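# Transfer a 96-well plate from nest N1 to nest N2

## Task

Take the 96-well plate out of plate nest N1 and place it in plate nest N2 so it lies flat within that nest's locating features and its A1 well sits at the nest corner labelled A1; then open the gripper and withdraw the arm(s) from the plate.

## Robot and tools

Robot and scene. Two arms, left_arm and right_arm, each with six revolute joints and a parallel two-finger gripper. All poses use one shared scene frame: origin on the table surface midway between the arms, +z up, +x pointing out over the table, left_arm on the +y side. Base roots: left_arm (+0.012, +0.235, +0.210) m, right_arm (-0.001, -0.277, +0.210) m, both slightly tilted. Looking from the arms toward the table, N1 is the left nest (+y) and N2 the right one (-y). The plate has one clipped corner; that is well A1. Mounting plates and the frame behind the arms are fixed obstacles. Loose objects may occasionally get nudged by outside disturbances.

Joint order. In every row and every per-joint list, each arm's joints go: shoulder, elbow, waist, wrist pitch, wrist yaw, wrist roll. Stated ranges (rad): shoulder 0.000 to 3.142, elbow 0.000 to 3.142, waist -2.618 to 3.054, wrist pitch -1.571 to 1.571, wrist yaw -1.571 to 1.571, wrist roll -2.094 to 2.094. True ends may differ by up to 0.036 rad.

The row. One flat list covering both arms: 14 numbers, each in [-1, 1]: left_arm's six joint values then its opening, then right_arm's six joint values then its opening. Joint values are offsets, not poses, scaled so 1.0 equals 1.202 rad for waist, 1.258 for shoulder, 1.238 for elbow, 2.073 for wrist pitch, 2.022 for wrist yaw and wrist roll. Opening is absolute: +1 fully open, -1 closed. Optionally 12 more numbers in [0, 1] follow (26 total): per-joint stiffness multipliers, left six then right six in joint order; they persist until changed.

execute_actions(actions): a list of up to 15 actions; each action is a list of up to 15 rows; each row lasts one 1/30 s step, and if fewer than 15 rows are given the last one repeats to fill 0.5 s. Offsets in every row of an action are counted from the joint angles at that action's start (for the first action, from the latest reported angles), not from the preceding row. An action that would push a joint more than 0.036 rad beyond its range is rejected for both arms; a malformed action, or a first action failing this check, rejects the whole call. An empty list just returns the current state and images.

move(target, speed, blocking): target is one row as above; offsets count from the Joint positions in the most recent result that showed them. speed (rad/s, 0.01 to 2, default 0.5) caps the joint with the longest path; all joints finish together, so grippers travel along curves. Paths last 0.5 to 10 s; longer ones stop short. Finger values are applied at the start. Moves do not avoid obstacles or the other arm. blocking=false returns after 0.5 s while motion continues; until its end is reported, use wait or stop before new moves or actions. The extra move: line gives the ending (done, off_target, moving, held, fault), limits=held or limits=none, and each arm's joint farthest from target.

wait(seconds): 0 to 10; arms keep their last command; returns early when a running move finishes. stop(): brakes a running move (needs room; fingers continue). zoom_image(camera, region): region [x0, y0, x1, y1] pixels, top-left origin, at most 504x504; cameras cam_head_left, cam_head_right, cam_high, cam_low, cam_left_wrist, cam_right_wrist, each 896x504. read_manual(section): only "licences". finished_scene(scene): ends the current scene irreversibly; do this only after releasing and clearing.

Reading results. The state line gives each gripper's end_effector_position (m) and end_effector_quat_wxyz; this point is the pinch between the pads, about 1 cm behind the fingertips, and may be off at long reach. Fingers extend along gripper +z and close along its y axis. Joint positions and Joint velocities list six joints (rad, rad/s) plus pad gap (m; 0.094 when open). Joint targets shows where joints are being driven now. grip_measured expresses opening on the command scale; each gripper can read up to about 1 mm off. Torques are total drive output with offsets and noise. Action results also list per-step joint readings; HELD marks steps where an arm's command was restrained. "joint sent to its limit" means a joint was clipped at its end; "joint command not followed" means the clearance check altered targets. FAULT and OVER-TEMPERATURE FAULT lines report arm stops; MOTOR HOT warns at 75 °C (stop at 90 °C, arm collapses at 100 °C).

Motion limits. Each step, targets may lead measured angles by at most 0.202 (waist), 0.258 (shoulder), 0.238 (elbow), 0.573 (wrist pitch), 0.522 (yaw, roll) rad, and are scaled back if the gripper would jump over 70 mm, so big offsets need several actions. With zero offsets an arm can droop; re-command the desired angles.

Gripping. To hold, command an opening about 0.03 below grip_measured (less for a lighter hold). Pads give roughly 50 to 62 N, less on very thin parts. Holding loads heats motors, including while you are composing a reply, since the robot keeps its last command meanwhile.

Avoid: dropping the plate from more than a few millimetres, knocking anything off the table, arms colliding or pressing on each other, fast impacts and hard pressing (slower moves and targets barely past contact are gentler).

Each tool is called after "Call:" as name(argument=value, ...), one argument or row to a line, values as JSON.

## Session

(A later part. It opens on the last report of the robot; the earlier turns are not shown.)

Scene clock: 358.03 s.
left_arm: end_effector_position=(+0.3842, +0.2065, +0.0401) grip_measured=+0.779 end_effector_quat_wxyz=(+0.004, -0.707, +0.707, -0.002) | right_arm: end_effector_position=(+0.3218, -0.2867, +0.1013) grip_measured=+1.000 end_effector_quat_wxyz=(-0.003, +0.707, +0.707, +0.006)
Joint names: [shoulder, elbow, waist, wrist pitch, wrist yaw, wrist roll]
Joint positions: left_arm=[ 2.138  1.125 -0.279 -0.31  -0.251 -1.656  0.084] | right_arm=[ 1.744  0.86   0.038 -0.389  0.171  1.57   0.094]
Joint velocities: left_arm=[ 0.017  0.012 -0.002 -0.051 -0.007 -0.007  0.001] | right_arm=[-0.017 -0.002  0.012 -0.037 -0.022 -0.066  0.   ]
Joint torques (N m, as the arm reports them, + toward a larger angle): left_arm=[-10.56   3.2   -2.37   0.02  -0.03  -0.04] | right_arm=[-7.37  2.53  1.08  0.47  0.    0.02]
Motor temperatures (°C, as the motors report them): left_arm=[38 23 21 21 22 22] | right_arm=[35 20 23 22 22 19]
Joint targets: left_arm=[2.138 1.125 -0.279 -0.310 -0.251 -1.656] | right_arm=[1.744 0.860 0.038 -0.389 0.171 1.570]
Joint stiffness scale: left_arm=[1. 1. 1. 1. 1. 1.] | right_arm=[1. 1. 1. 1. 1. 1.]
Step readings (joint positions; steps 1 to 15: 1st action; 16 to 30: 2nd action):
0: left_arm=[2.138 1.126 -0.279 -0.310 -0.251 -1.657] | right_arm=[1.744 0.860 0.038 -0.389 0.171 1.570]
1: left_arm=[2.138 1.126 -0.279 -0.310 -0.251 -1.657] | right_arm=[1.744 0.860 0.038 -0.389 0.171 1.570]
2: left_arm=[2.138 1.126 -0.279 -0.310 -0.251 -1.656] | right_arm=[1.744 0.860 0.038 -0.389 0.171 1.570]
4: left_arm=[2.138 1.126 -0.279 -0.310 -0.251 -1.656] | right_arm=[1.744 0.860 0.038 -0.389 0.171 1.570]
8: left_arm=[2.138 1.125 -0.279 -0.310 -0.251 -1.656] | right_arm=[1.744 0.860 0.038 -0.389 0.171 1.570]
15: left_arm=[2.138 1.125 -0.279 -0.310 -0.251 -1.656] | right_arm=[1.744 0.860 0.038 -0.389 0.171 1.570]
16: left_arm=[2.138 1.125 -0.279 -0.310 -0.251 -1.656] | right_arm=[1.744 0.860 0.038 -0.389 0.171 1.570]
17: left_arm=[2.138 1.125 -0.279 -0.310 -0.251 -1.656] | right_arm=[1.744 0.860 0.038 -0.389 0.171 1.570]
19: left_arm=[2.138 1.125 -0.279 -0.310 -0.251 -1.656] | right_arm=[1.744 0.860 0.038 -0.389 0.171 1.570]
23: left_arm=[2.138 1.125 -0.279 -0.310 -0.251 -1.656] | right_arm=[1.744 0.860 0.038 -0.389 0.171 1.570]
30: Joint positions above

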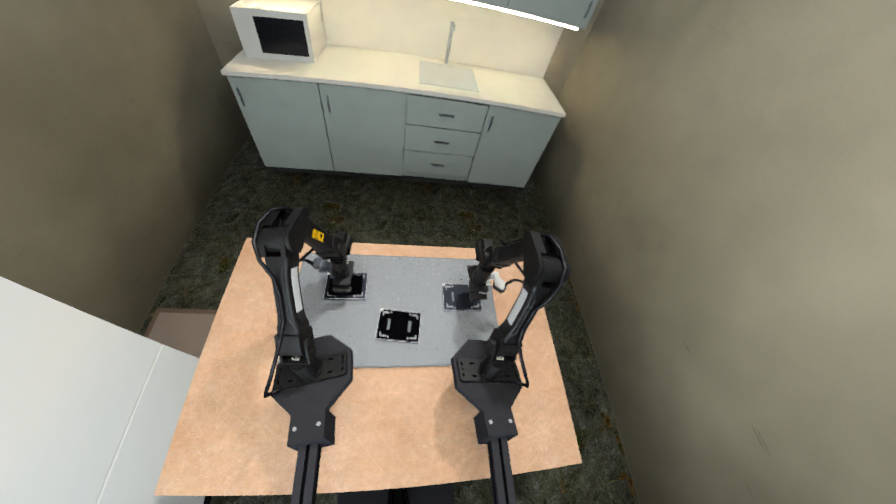

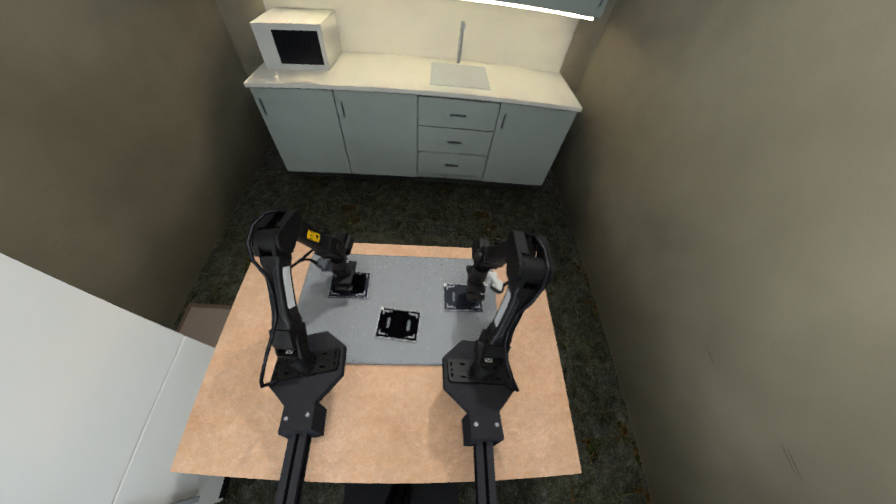

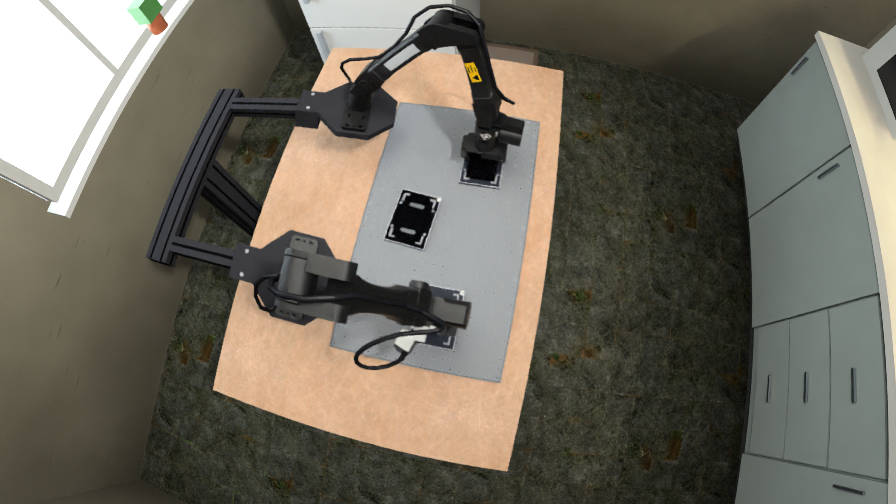

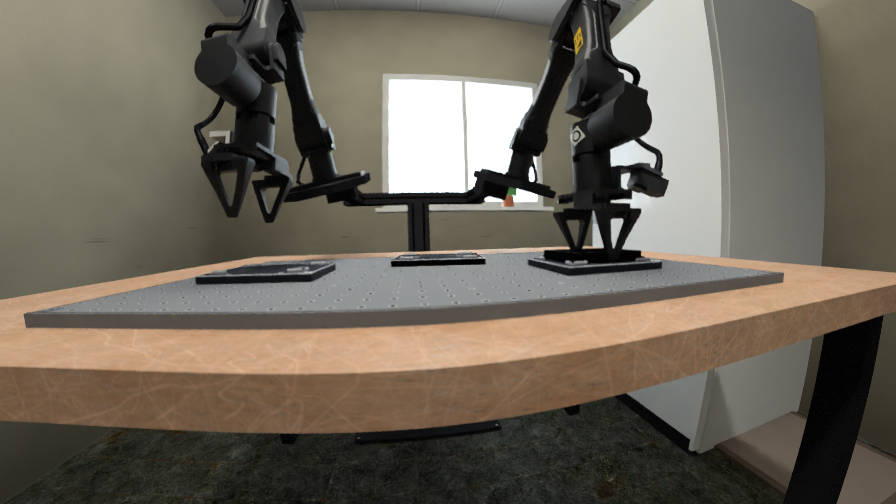

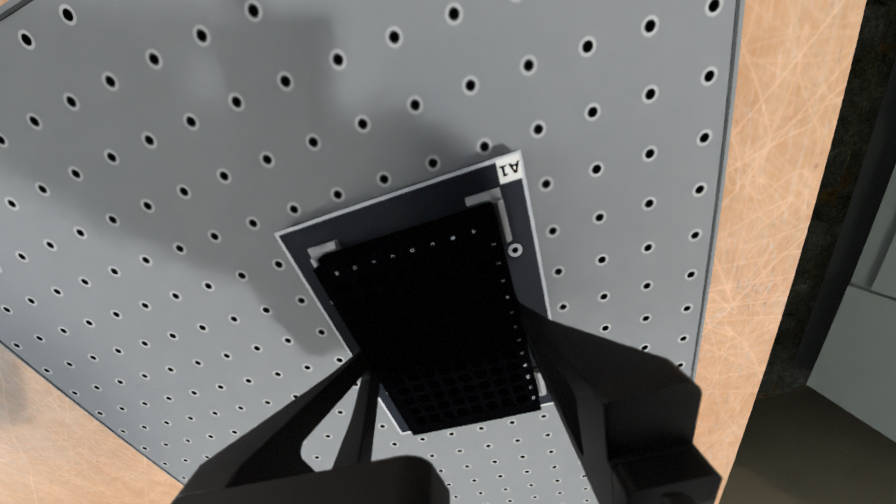

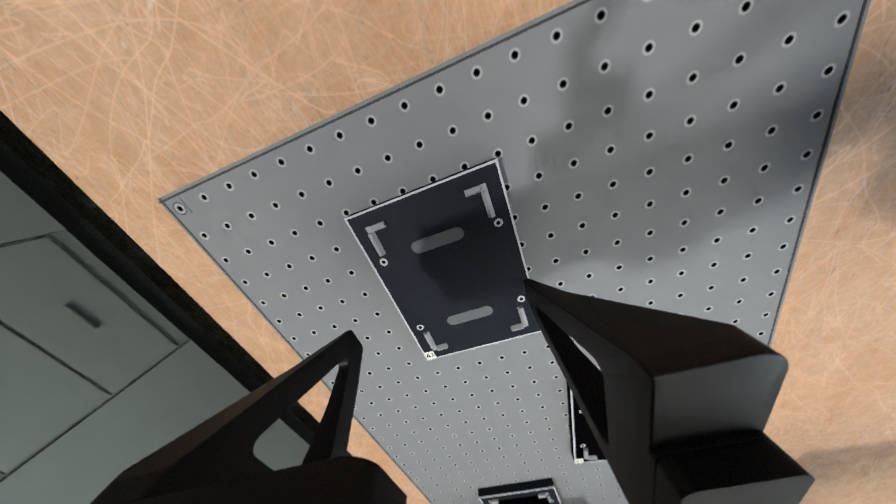

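Call:
execute_actions(
  actions=[
    [[0.004,-0.012,0.004,0.004,0,0.003,0.745, -0.023,-0.012,-0.003,0.003,0,-0.005,1]],
  ],
)

Scene clock: 365.00 s.
left_arm: end_effector_position=(+0.3842, +0.2065, +0.0401) grip_measured=+0.779 end_effector_quat_wxyz=(+0.004, -0.707, +0.707, -0.002) | right_arm: end_effector_position=(+0.3218, -0.2867, +0.1013) grip_measured=+1.000 end_effector_quat_wxyz=(-0.003, +0.707, +0.707, +0.006)
Joint names: [shoulder, elbow, waist, wrist pitch, wrist yaw, wrist roll]
Joint positions: left_arm=[ 2.138  1.125 -0.279 -0.31  -0.251 -1.656  0.084] | right_arm=[ 1.744  0.86   0.038 -0.389  0.171  1.568  0.094]
Joint velocities: left_arm=[ 0.022  0.002 -0.002  0.007 -0.007 -0.022 -0.   ] | right_arm=[ 0.002 -0.002  0.002 -0.007 -0.022 -0.066  0.   ]
Joint torques (N m, as the arm reports them, + toward a larger angle): left_arm=[-10.16   1.99  -1.99   0.1   -0.03   0.01] | right_arm=[-9.62  1.51  0.84  0.55  0.   -0.08]
Motor temperatures (°C, as the motors report them): left_arm=[38 23 21 21 22 22] | right_arm=[34 20 23 22 22 19]
Joint targets: left_arm=[2.143 1.110 -0.275 -0.301 -0.251 -1.650] | right_arm=[1.715 0.845 0.034 -0.383 0.171 1.559]
Joint stiffness scale: left_arm=[1. 1. 1. 1. 1. 1.] | right_arm=[1. 1. 1. 1. 1. 1.]
Step readings (joint positions):
0: left_arm=[2.138 1.125 -0.279 -0.310 -0.251 -1.656] | right_arm=[1.744 0.860 0.038 -0.389 0.171 1.570]
1: left_arm=[2.138 1.125 -0.279 -0.310 -0.251 -1.656] | right_arm=[1.744 0.860 0.038 -0.389 0.171 1.569]
2: left_arm=[2.138 1.125 -0.279 -0.310 -0.251 -1.656] | right_arm=[1.744 0.860 0.038 -0.389 0.171 1.569]
4: left_arm=[2.138 1.125 -0.279 -0.310 -0.251 -1.656] | right_arm=[1.744 0.860 0.038 -0.389 0.171 1.569]
8: left_arm=[2.138 1.125 -0.279 -0.310 -0.251 -1.656] | right_arm=[1.744 0.860 0.038 -0.389 0.171 1.569]
15: Joint positions above

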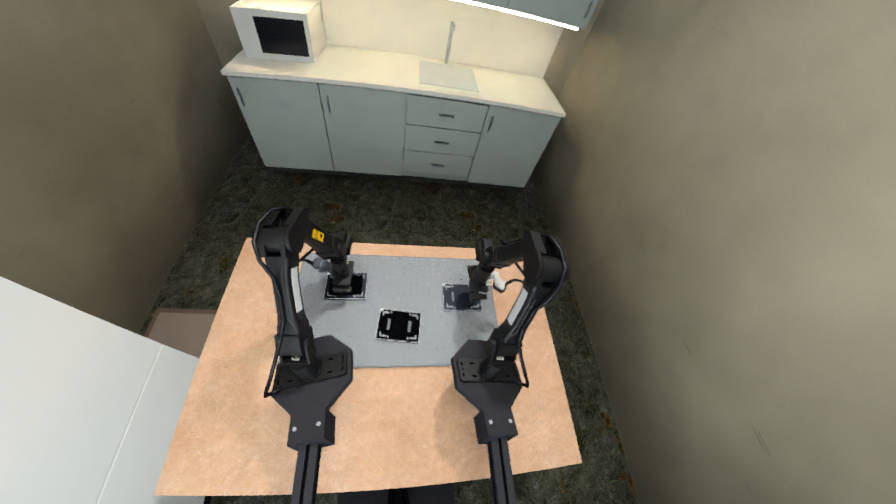

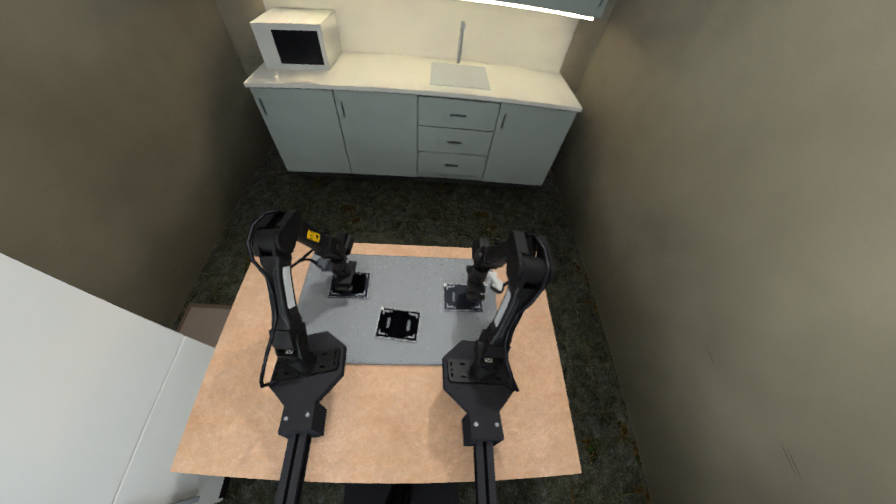

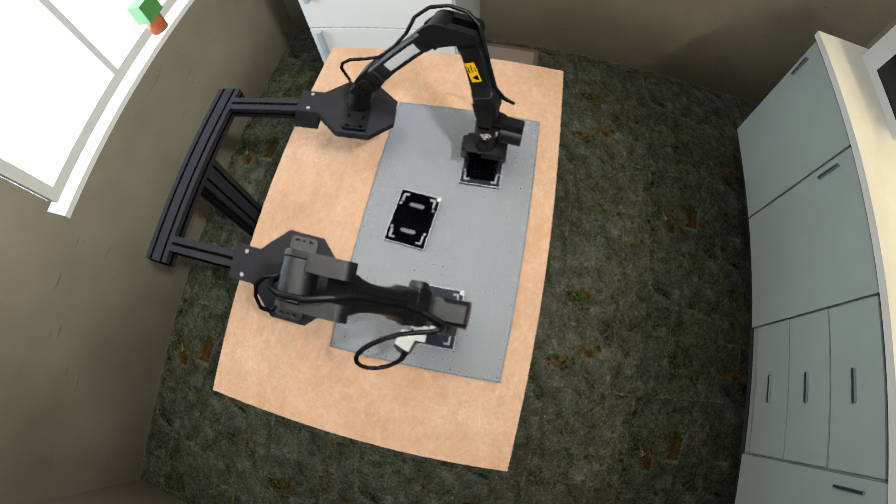

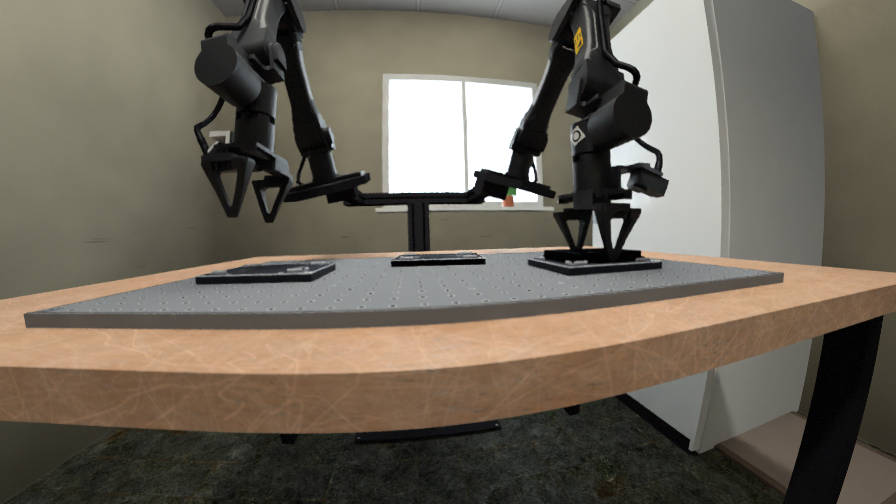

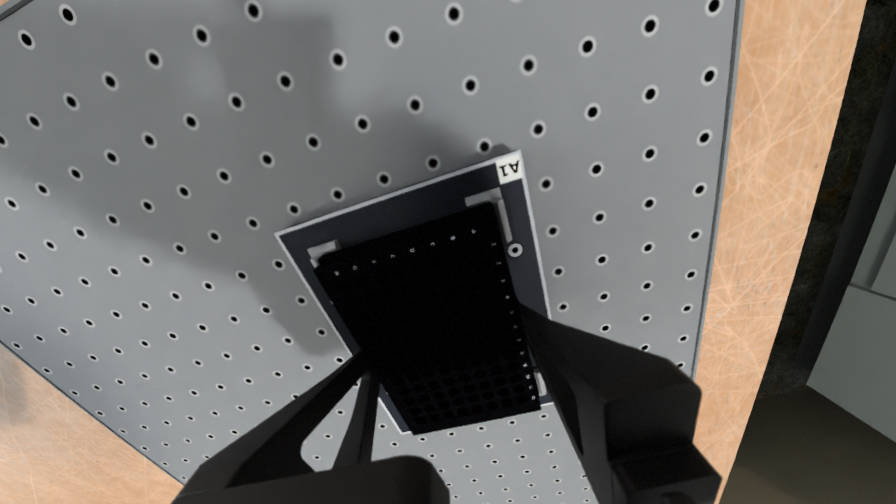

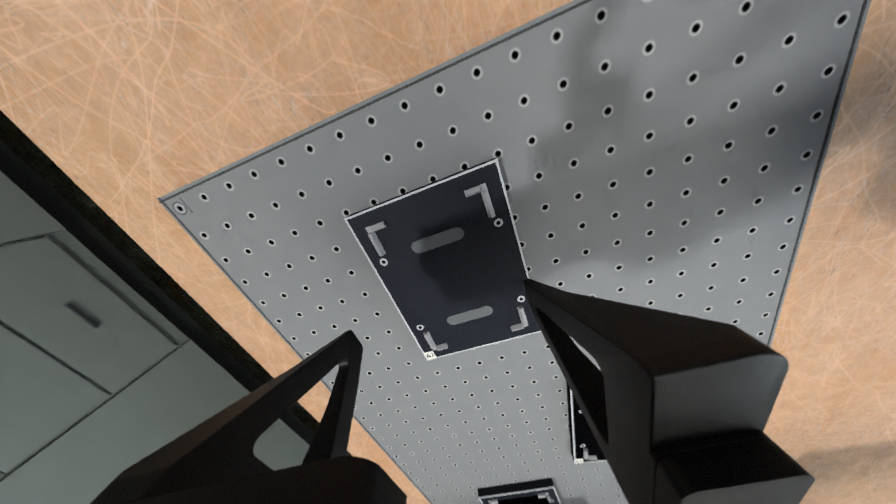

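Call:
move(
  target=[-0.105,-0.014,-0.031,-0.057,-0.012,-0.016,0.745, -0.023,-0.012,-0.003,0.003,0,-0.3,1],
  speed=0.3,
)

Scene clock: 443.53 s.
left_arm: end_effector_position=(+0.3879, +0.2072, +0.0753) grip_measured=+0.779 end_effector_quat_wxyz=(+0.006, -0.710, +0.704, -0.007) | right_arm: end_effector_position=(+0.3218, -0.2867, +0.1013) grip_measured=+1.000 end_effector_quat_wxyz=(-0.001, +0.468, +0.884, +0.006)
Joint names: [shoulder, elbow, waist, wrist pitch, wrist yaw, wrist roll]
Joint positions: left_arm=[ 2.031  1.125 -0.3   -0.41  -0.253 -1.683  0.084] | right_arm=[ 1.744  0.86   0.038 -0.389  0.171  0.972  0.094]
Joint velocities: left_arm=[ 0.012  0.017  0.012 -0.037 -0.007  0.007 -0.   ] | right_arm=[-0.007  0.017 -0.002  0.066 -0.081 -0.037  0.   ]
Joint torques (N m, as the arm reports them, + toward a larger angle): left_arm=[-12.39   2.28  -3.72  -0.13  -0.25  -0.09] | right_arm=[-9.62  1.5   0.79  0.55 -0.01 -0.08]
Motor temperatures (°C, as the motors report them): left_arm=[38 23 21 21 22 22] | right_arm=[35 20 23 22 22 19]
Joint targets: left_arm=[2.005 1.108 -0.317 -0.428 -0.275 -1.689] | right_arm=[1.715 0.845 0.034 -0.383 0.171 0.962]
Joint stiffness scale: left_arm=[1. 1. 1. 1. 1. 1.] | right_arm=[1. 1. 1. 1. 1. 1.]
move: off_target (left_arm, right_arm); limits=none; left_arm: farthest joint: the shoulder, 0.026 radians from its target (0.132 radians at the start); right_arm: farthest joint: the shoulder, 0.029 radians from its target (0.029 radians at the start)

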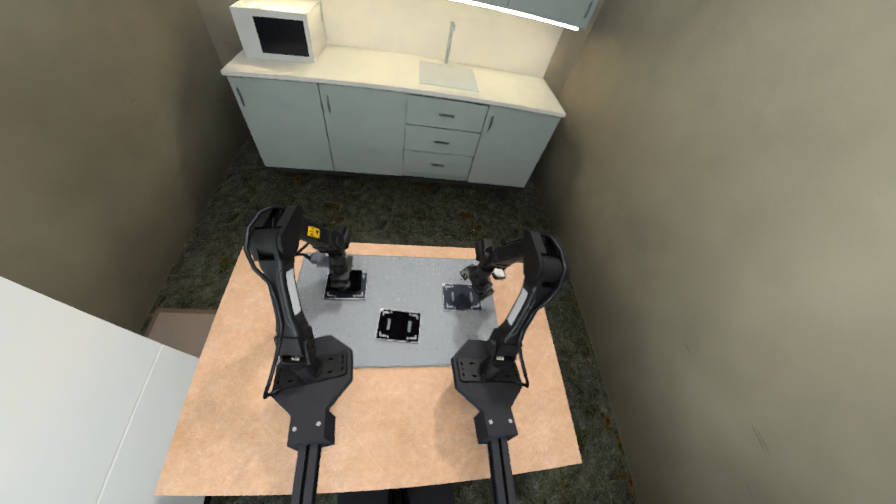

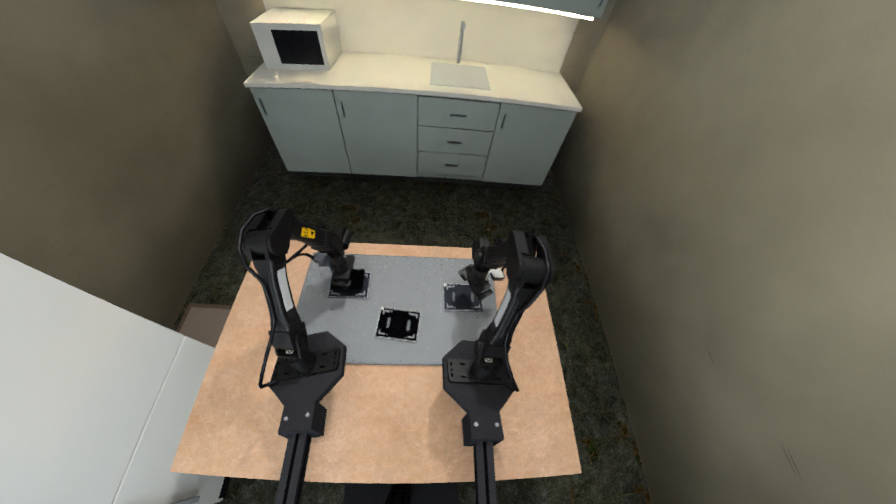

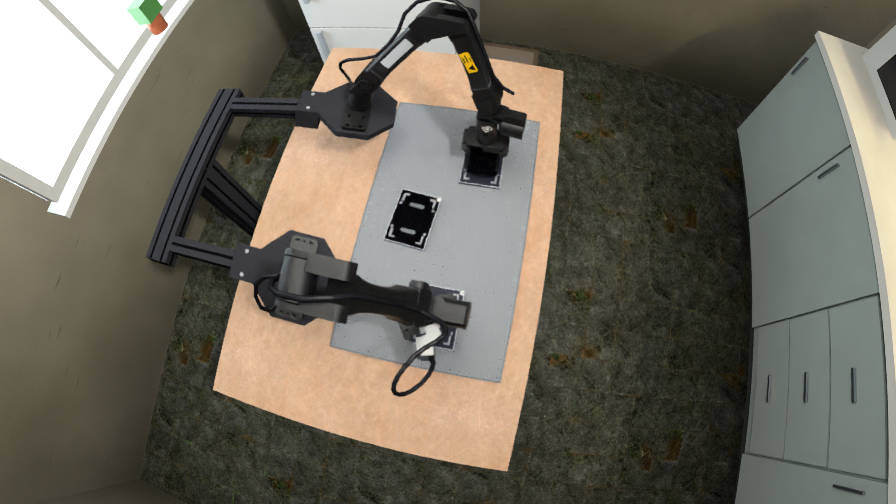

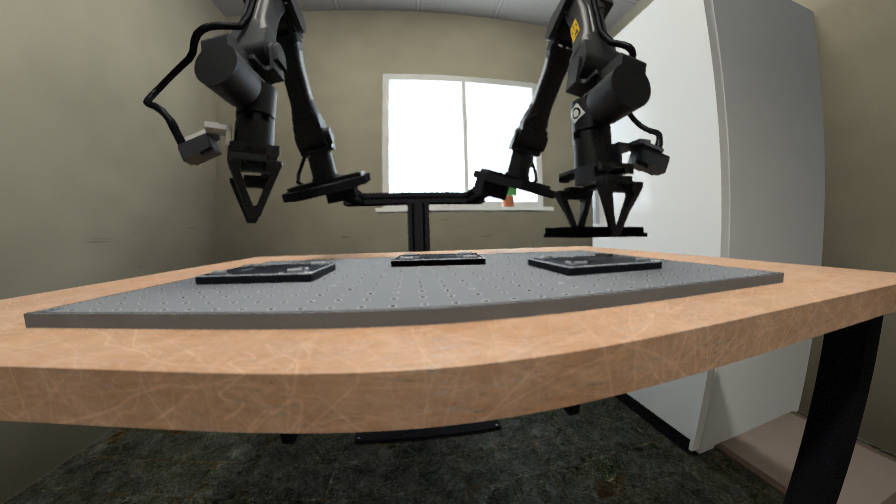

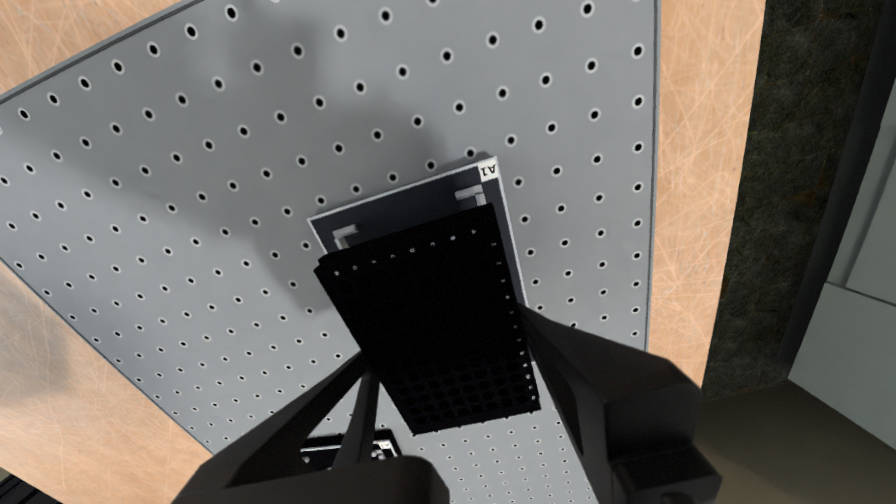

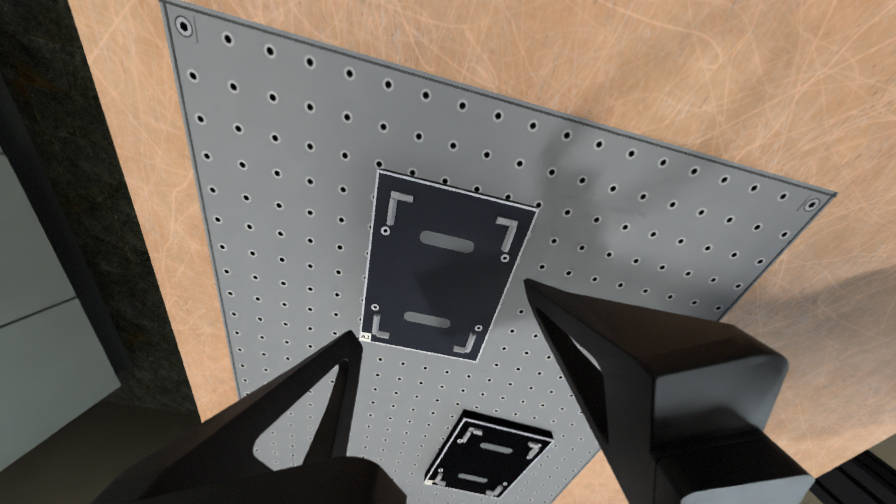

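Call:
move(
  target=[0.2815,0.343,-0.398,-0.113,-0.0495,-0.1746,0.745, -0.023,-0.012,-0.003,0.003,0,-0.876,1],
  speed=0.7,
)

Scene clock: 471.40 s.
left_arm: end_effector_position=(+0.3768, +0.0118, +0.0730) grip_measured=+0.779 end_effector_quat_wxyz=(-0.000, -0.660, +0.751, +0.004) | right_arm: end_effector_position=(+0.3218, -0.2867, +0.1013) grip_measured=+1.000 end_effector_quat_wxyz=(+0.005, -0.384, +0.923, +0.005)
Joint names: [shoulder, elbow, waist, wrist pitch, wrist yaw, wrist roll]
Joint positions: left_arm=[ 2.381  1.523 -0.764 -0.624 -0.332 -2.029  0.084] | right_arm=[ 1.744  0.86   0.038 -0.389  0.171 -0.79   0.094]
Joint velocities: left_arm=[-0.012 -0.002  0.007  0.081 -0.037  0.051  0.   ] | right_arm=[ 0.022 -0.007 -0.002 -0.022  0.051 -0.007  0.   ]
Joint torques (N m, as the arm reports them, + toward a larger angle): left_arm=[-11.76   6.4   -5.07  -0.21  -0.25  -0.09] | right_arm=[-9.62  1.54  0.82  0.55 -0.02 -0.07]
Motor temperatures (°C, as the motors report them): left_arm=[41 23 21 20 23 22] | right_arm=[36 20 23 22 22 19]
Joint targets: left_arm=[2.386 1.550 -0.778 -0.644 -0.353 -2.036] | right_arm=[1.715 0.845 0.034 -0.383 0.171 -0.800]
Joint stiffness scale: left_arm=[1. 1. 1. 1. 1. 1.] | right_arm=[1. 1. 1. 1. 1. 1.]
move: off_target (left_arm, right_arm); limits=none; left_arm: farthest joint: the elbow, 0.027 radians from its target (0.424 radians at the start); right_arm: farthest joint: the shoulder, 0.029 radians from its target (0.029 radians at the start)

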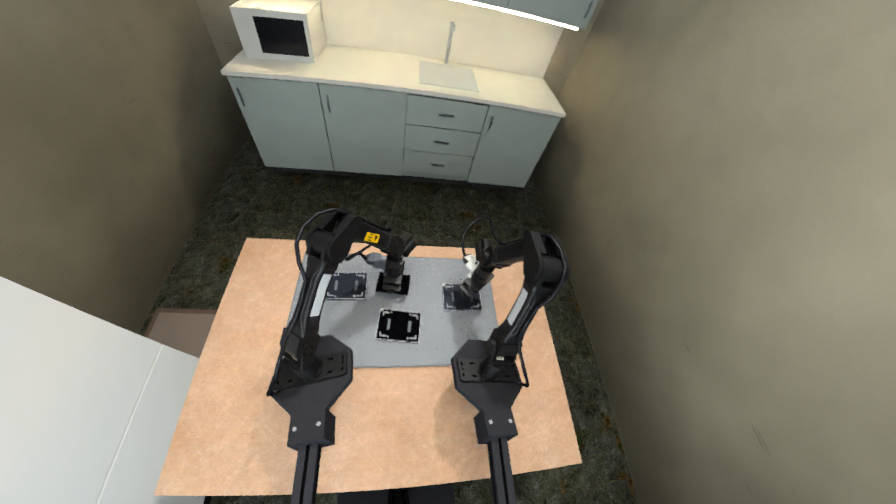

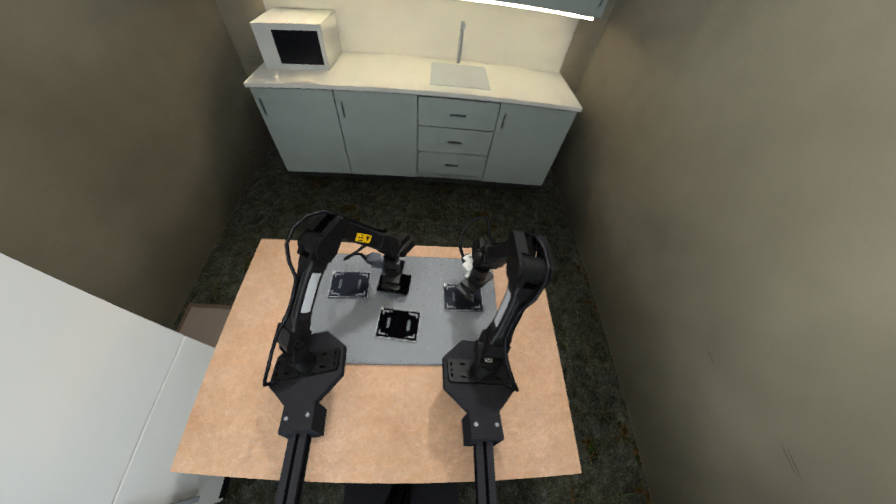

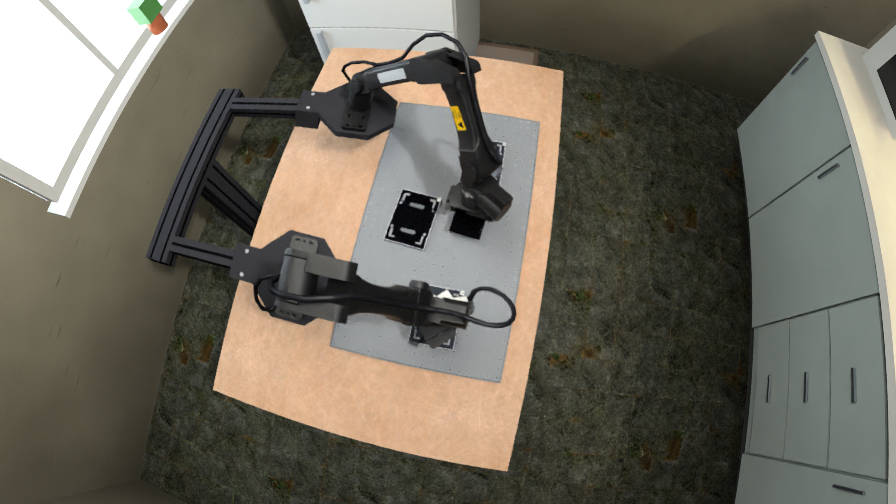

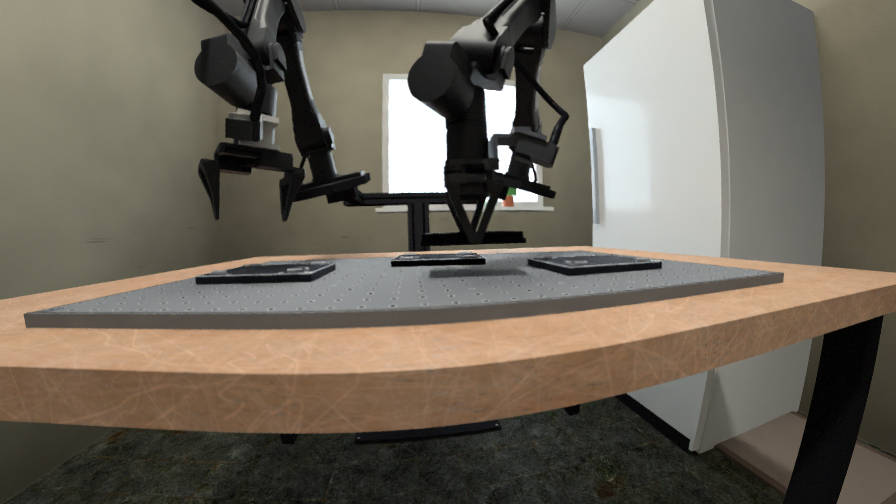

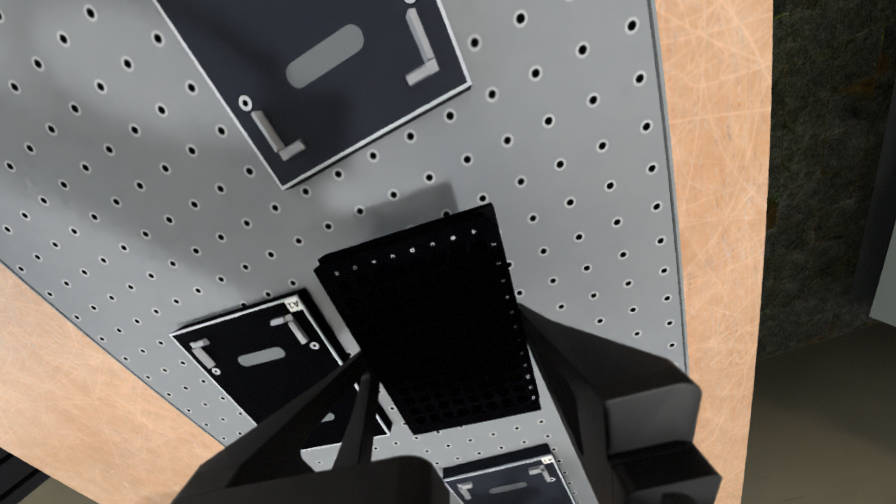

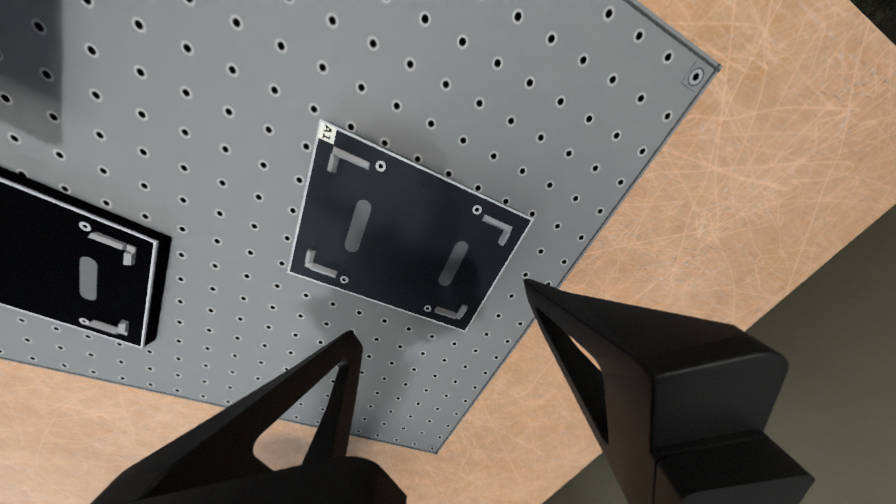

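Call:
move(
  target=[0.077,-0.0145,0.030,0.0608,0,0.02,0.745, -0.023,-0.012,-0.003,0.003,0,-0.005,1],
  speed=0.15,
)

Scene clock: 504.03 s.
left_arm: end_effector_position=(+0.3793, +0.0127, +0.0329) grip_measured=+0.779 end_effector_quat_wxyz=(+0.003, -0.662, +0.749, -0.002) | right_arm: end_effector_position=(+0.3218, -0.2867, +0.1013) grip_measured=+1.000 end_effector_quat_wxyz=(+0.005, -0.385, +0.923, +0.005)
Joint names: [shoulder, elbow, waist, wrist pitch, wrist yaw, wrist roll]
Joint positions: left_arm=[ 2.475  1.523 -0.73  -0.506 -0.332 -1.995  0.084] | right_arm=[ 1.744  0.86   0.038 -0.389  0.171 -0.791  0.094]
Joint velocities: left_arm=[ 0.002 -0.002 -0.017 -0.081  0.066 -0.051 -0.001] | right_arm=[-0.002 -0.027 -0.002  0.022 -0.051 -0.037  0.   ]
Joint torques (N m, as the arm reports them, + toward a larger angle): left_arm=[-12.15   2.44  -3.69   0.07  -0.03   0.02] | right_arm=[-9.62  1.54  0.81  0.55  0.   -0.07]
Motor temperatures (°C, as the motors report them): left_arm=[41 25 22 20 23 22] | right_arm=[36 20 23 22 22 19]
Joint targets: left_arm=[2.477 1.505 -0.727 -0.498 -0.332 -1.989] | right_arm=[1.715 0.845 0.034 -0.383 0.171 -0.800]
Joint stiffness scale: left_arm=[1. 1. 1. 1. 1. 1.] | right_arm=[1. 1. 1. 1. 1. 1.]
move: off_target (right_arm); limits=none; left_arm: farthest joint: the elbow, 0.018 radians from its target (0.018 radians at the start); right_arm: farthest joint: the shoulder, 0.029 radians from its target (0.029 radians at the start)

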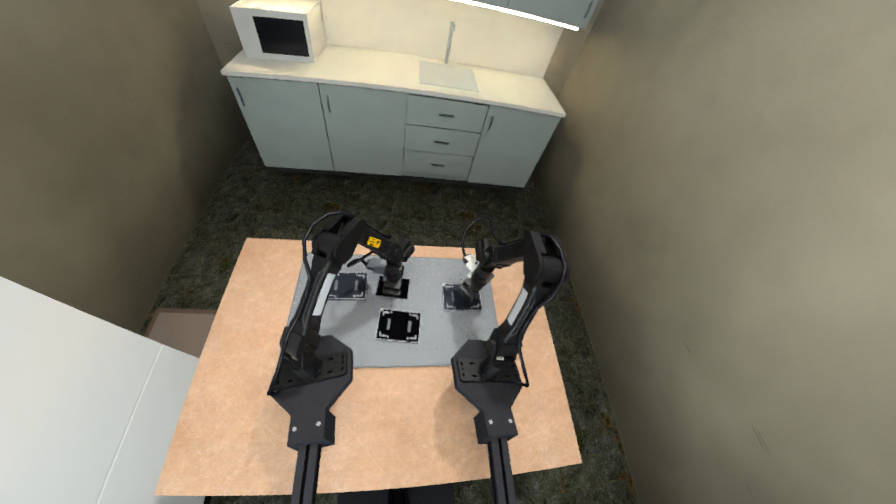

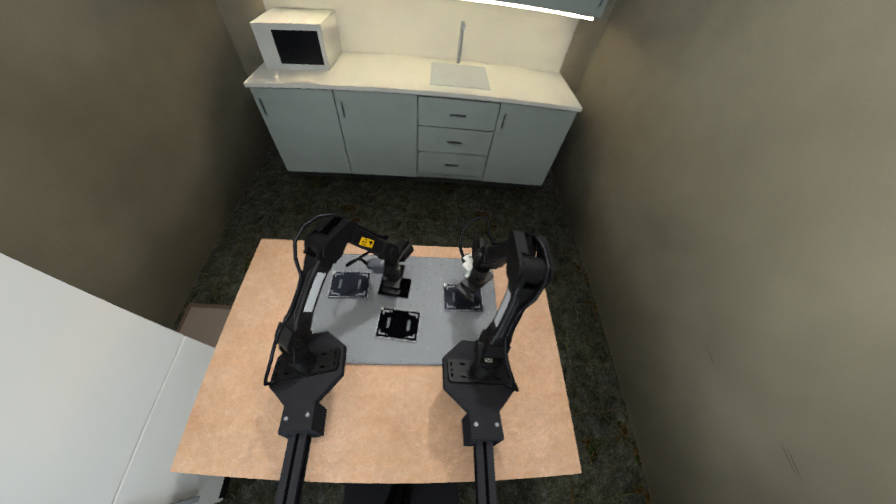

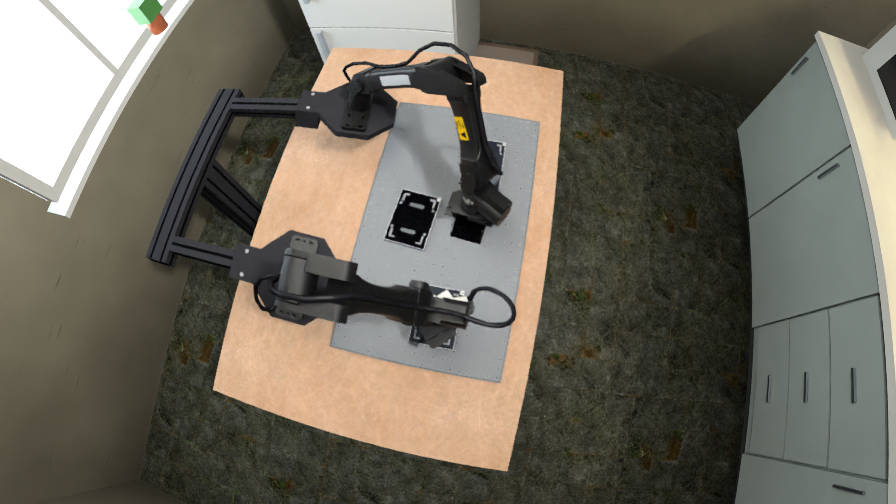

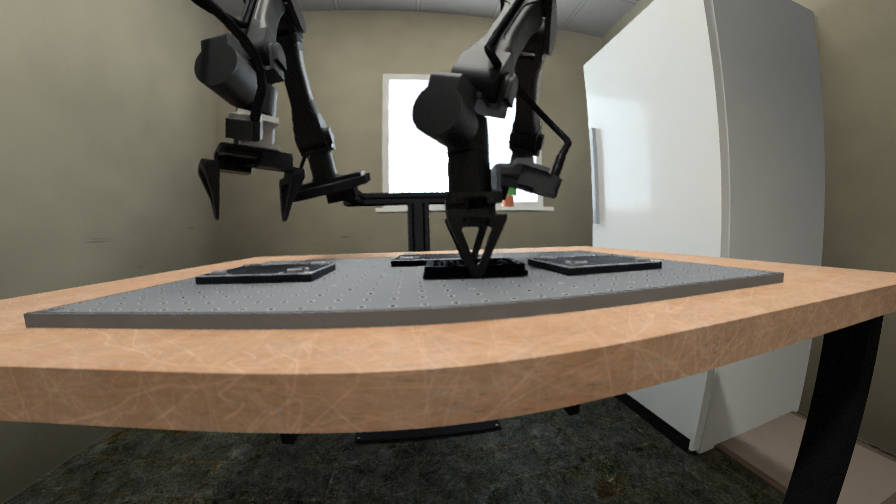

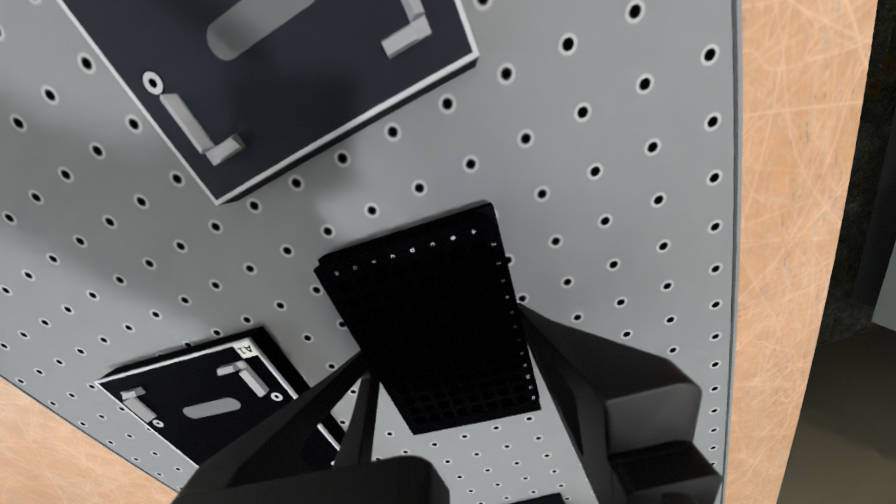

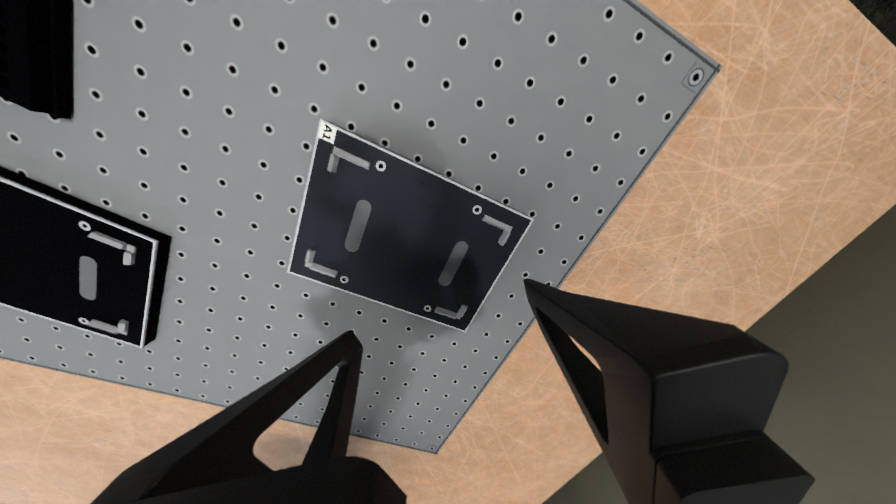

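Call:
zoom_image(
  camera="cam_low",
  region=[380, 220, 560, 300],
)

Region (380, 220, 560, 300) of cam_low's 896x504 image, scaled by 2.800, with more detail than that image has.

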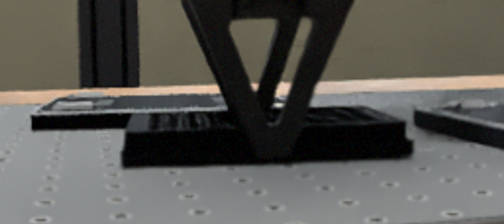

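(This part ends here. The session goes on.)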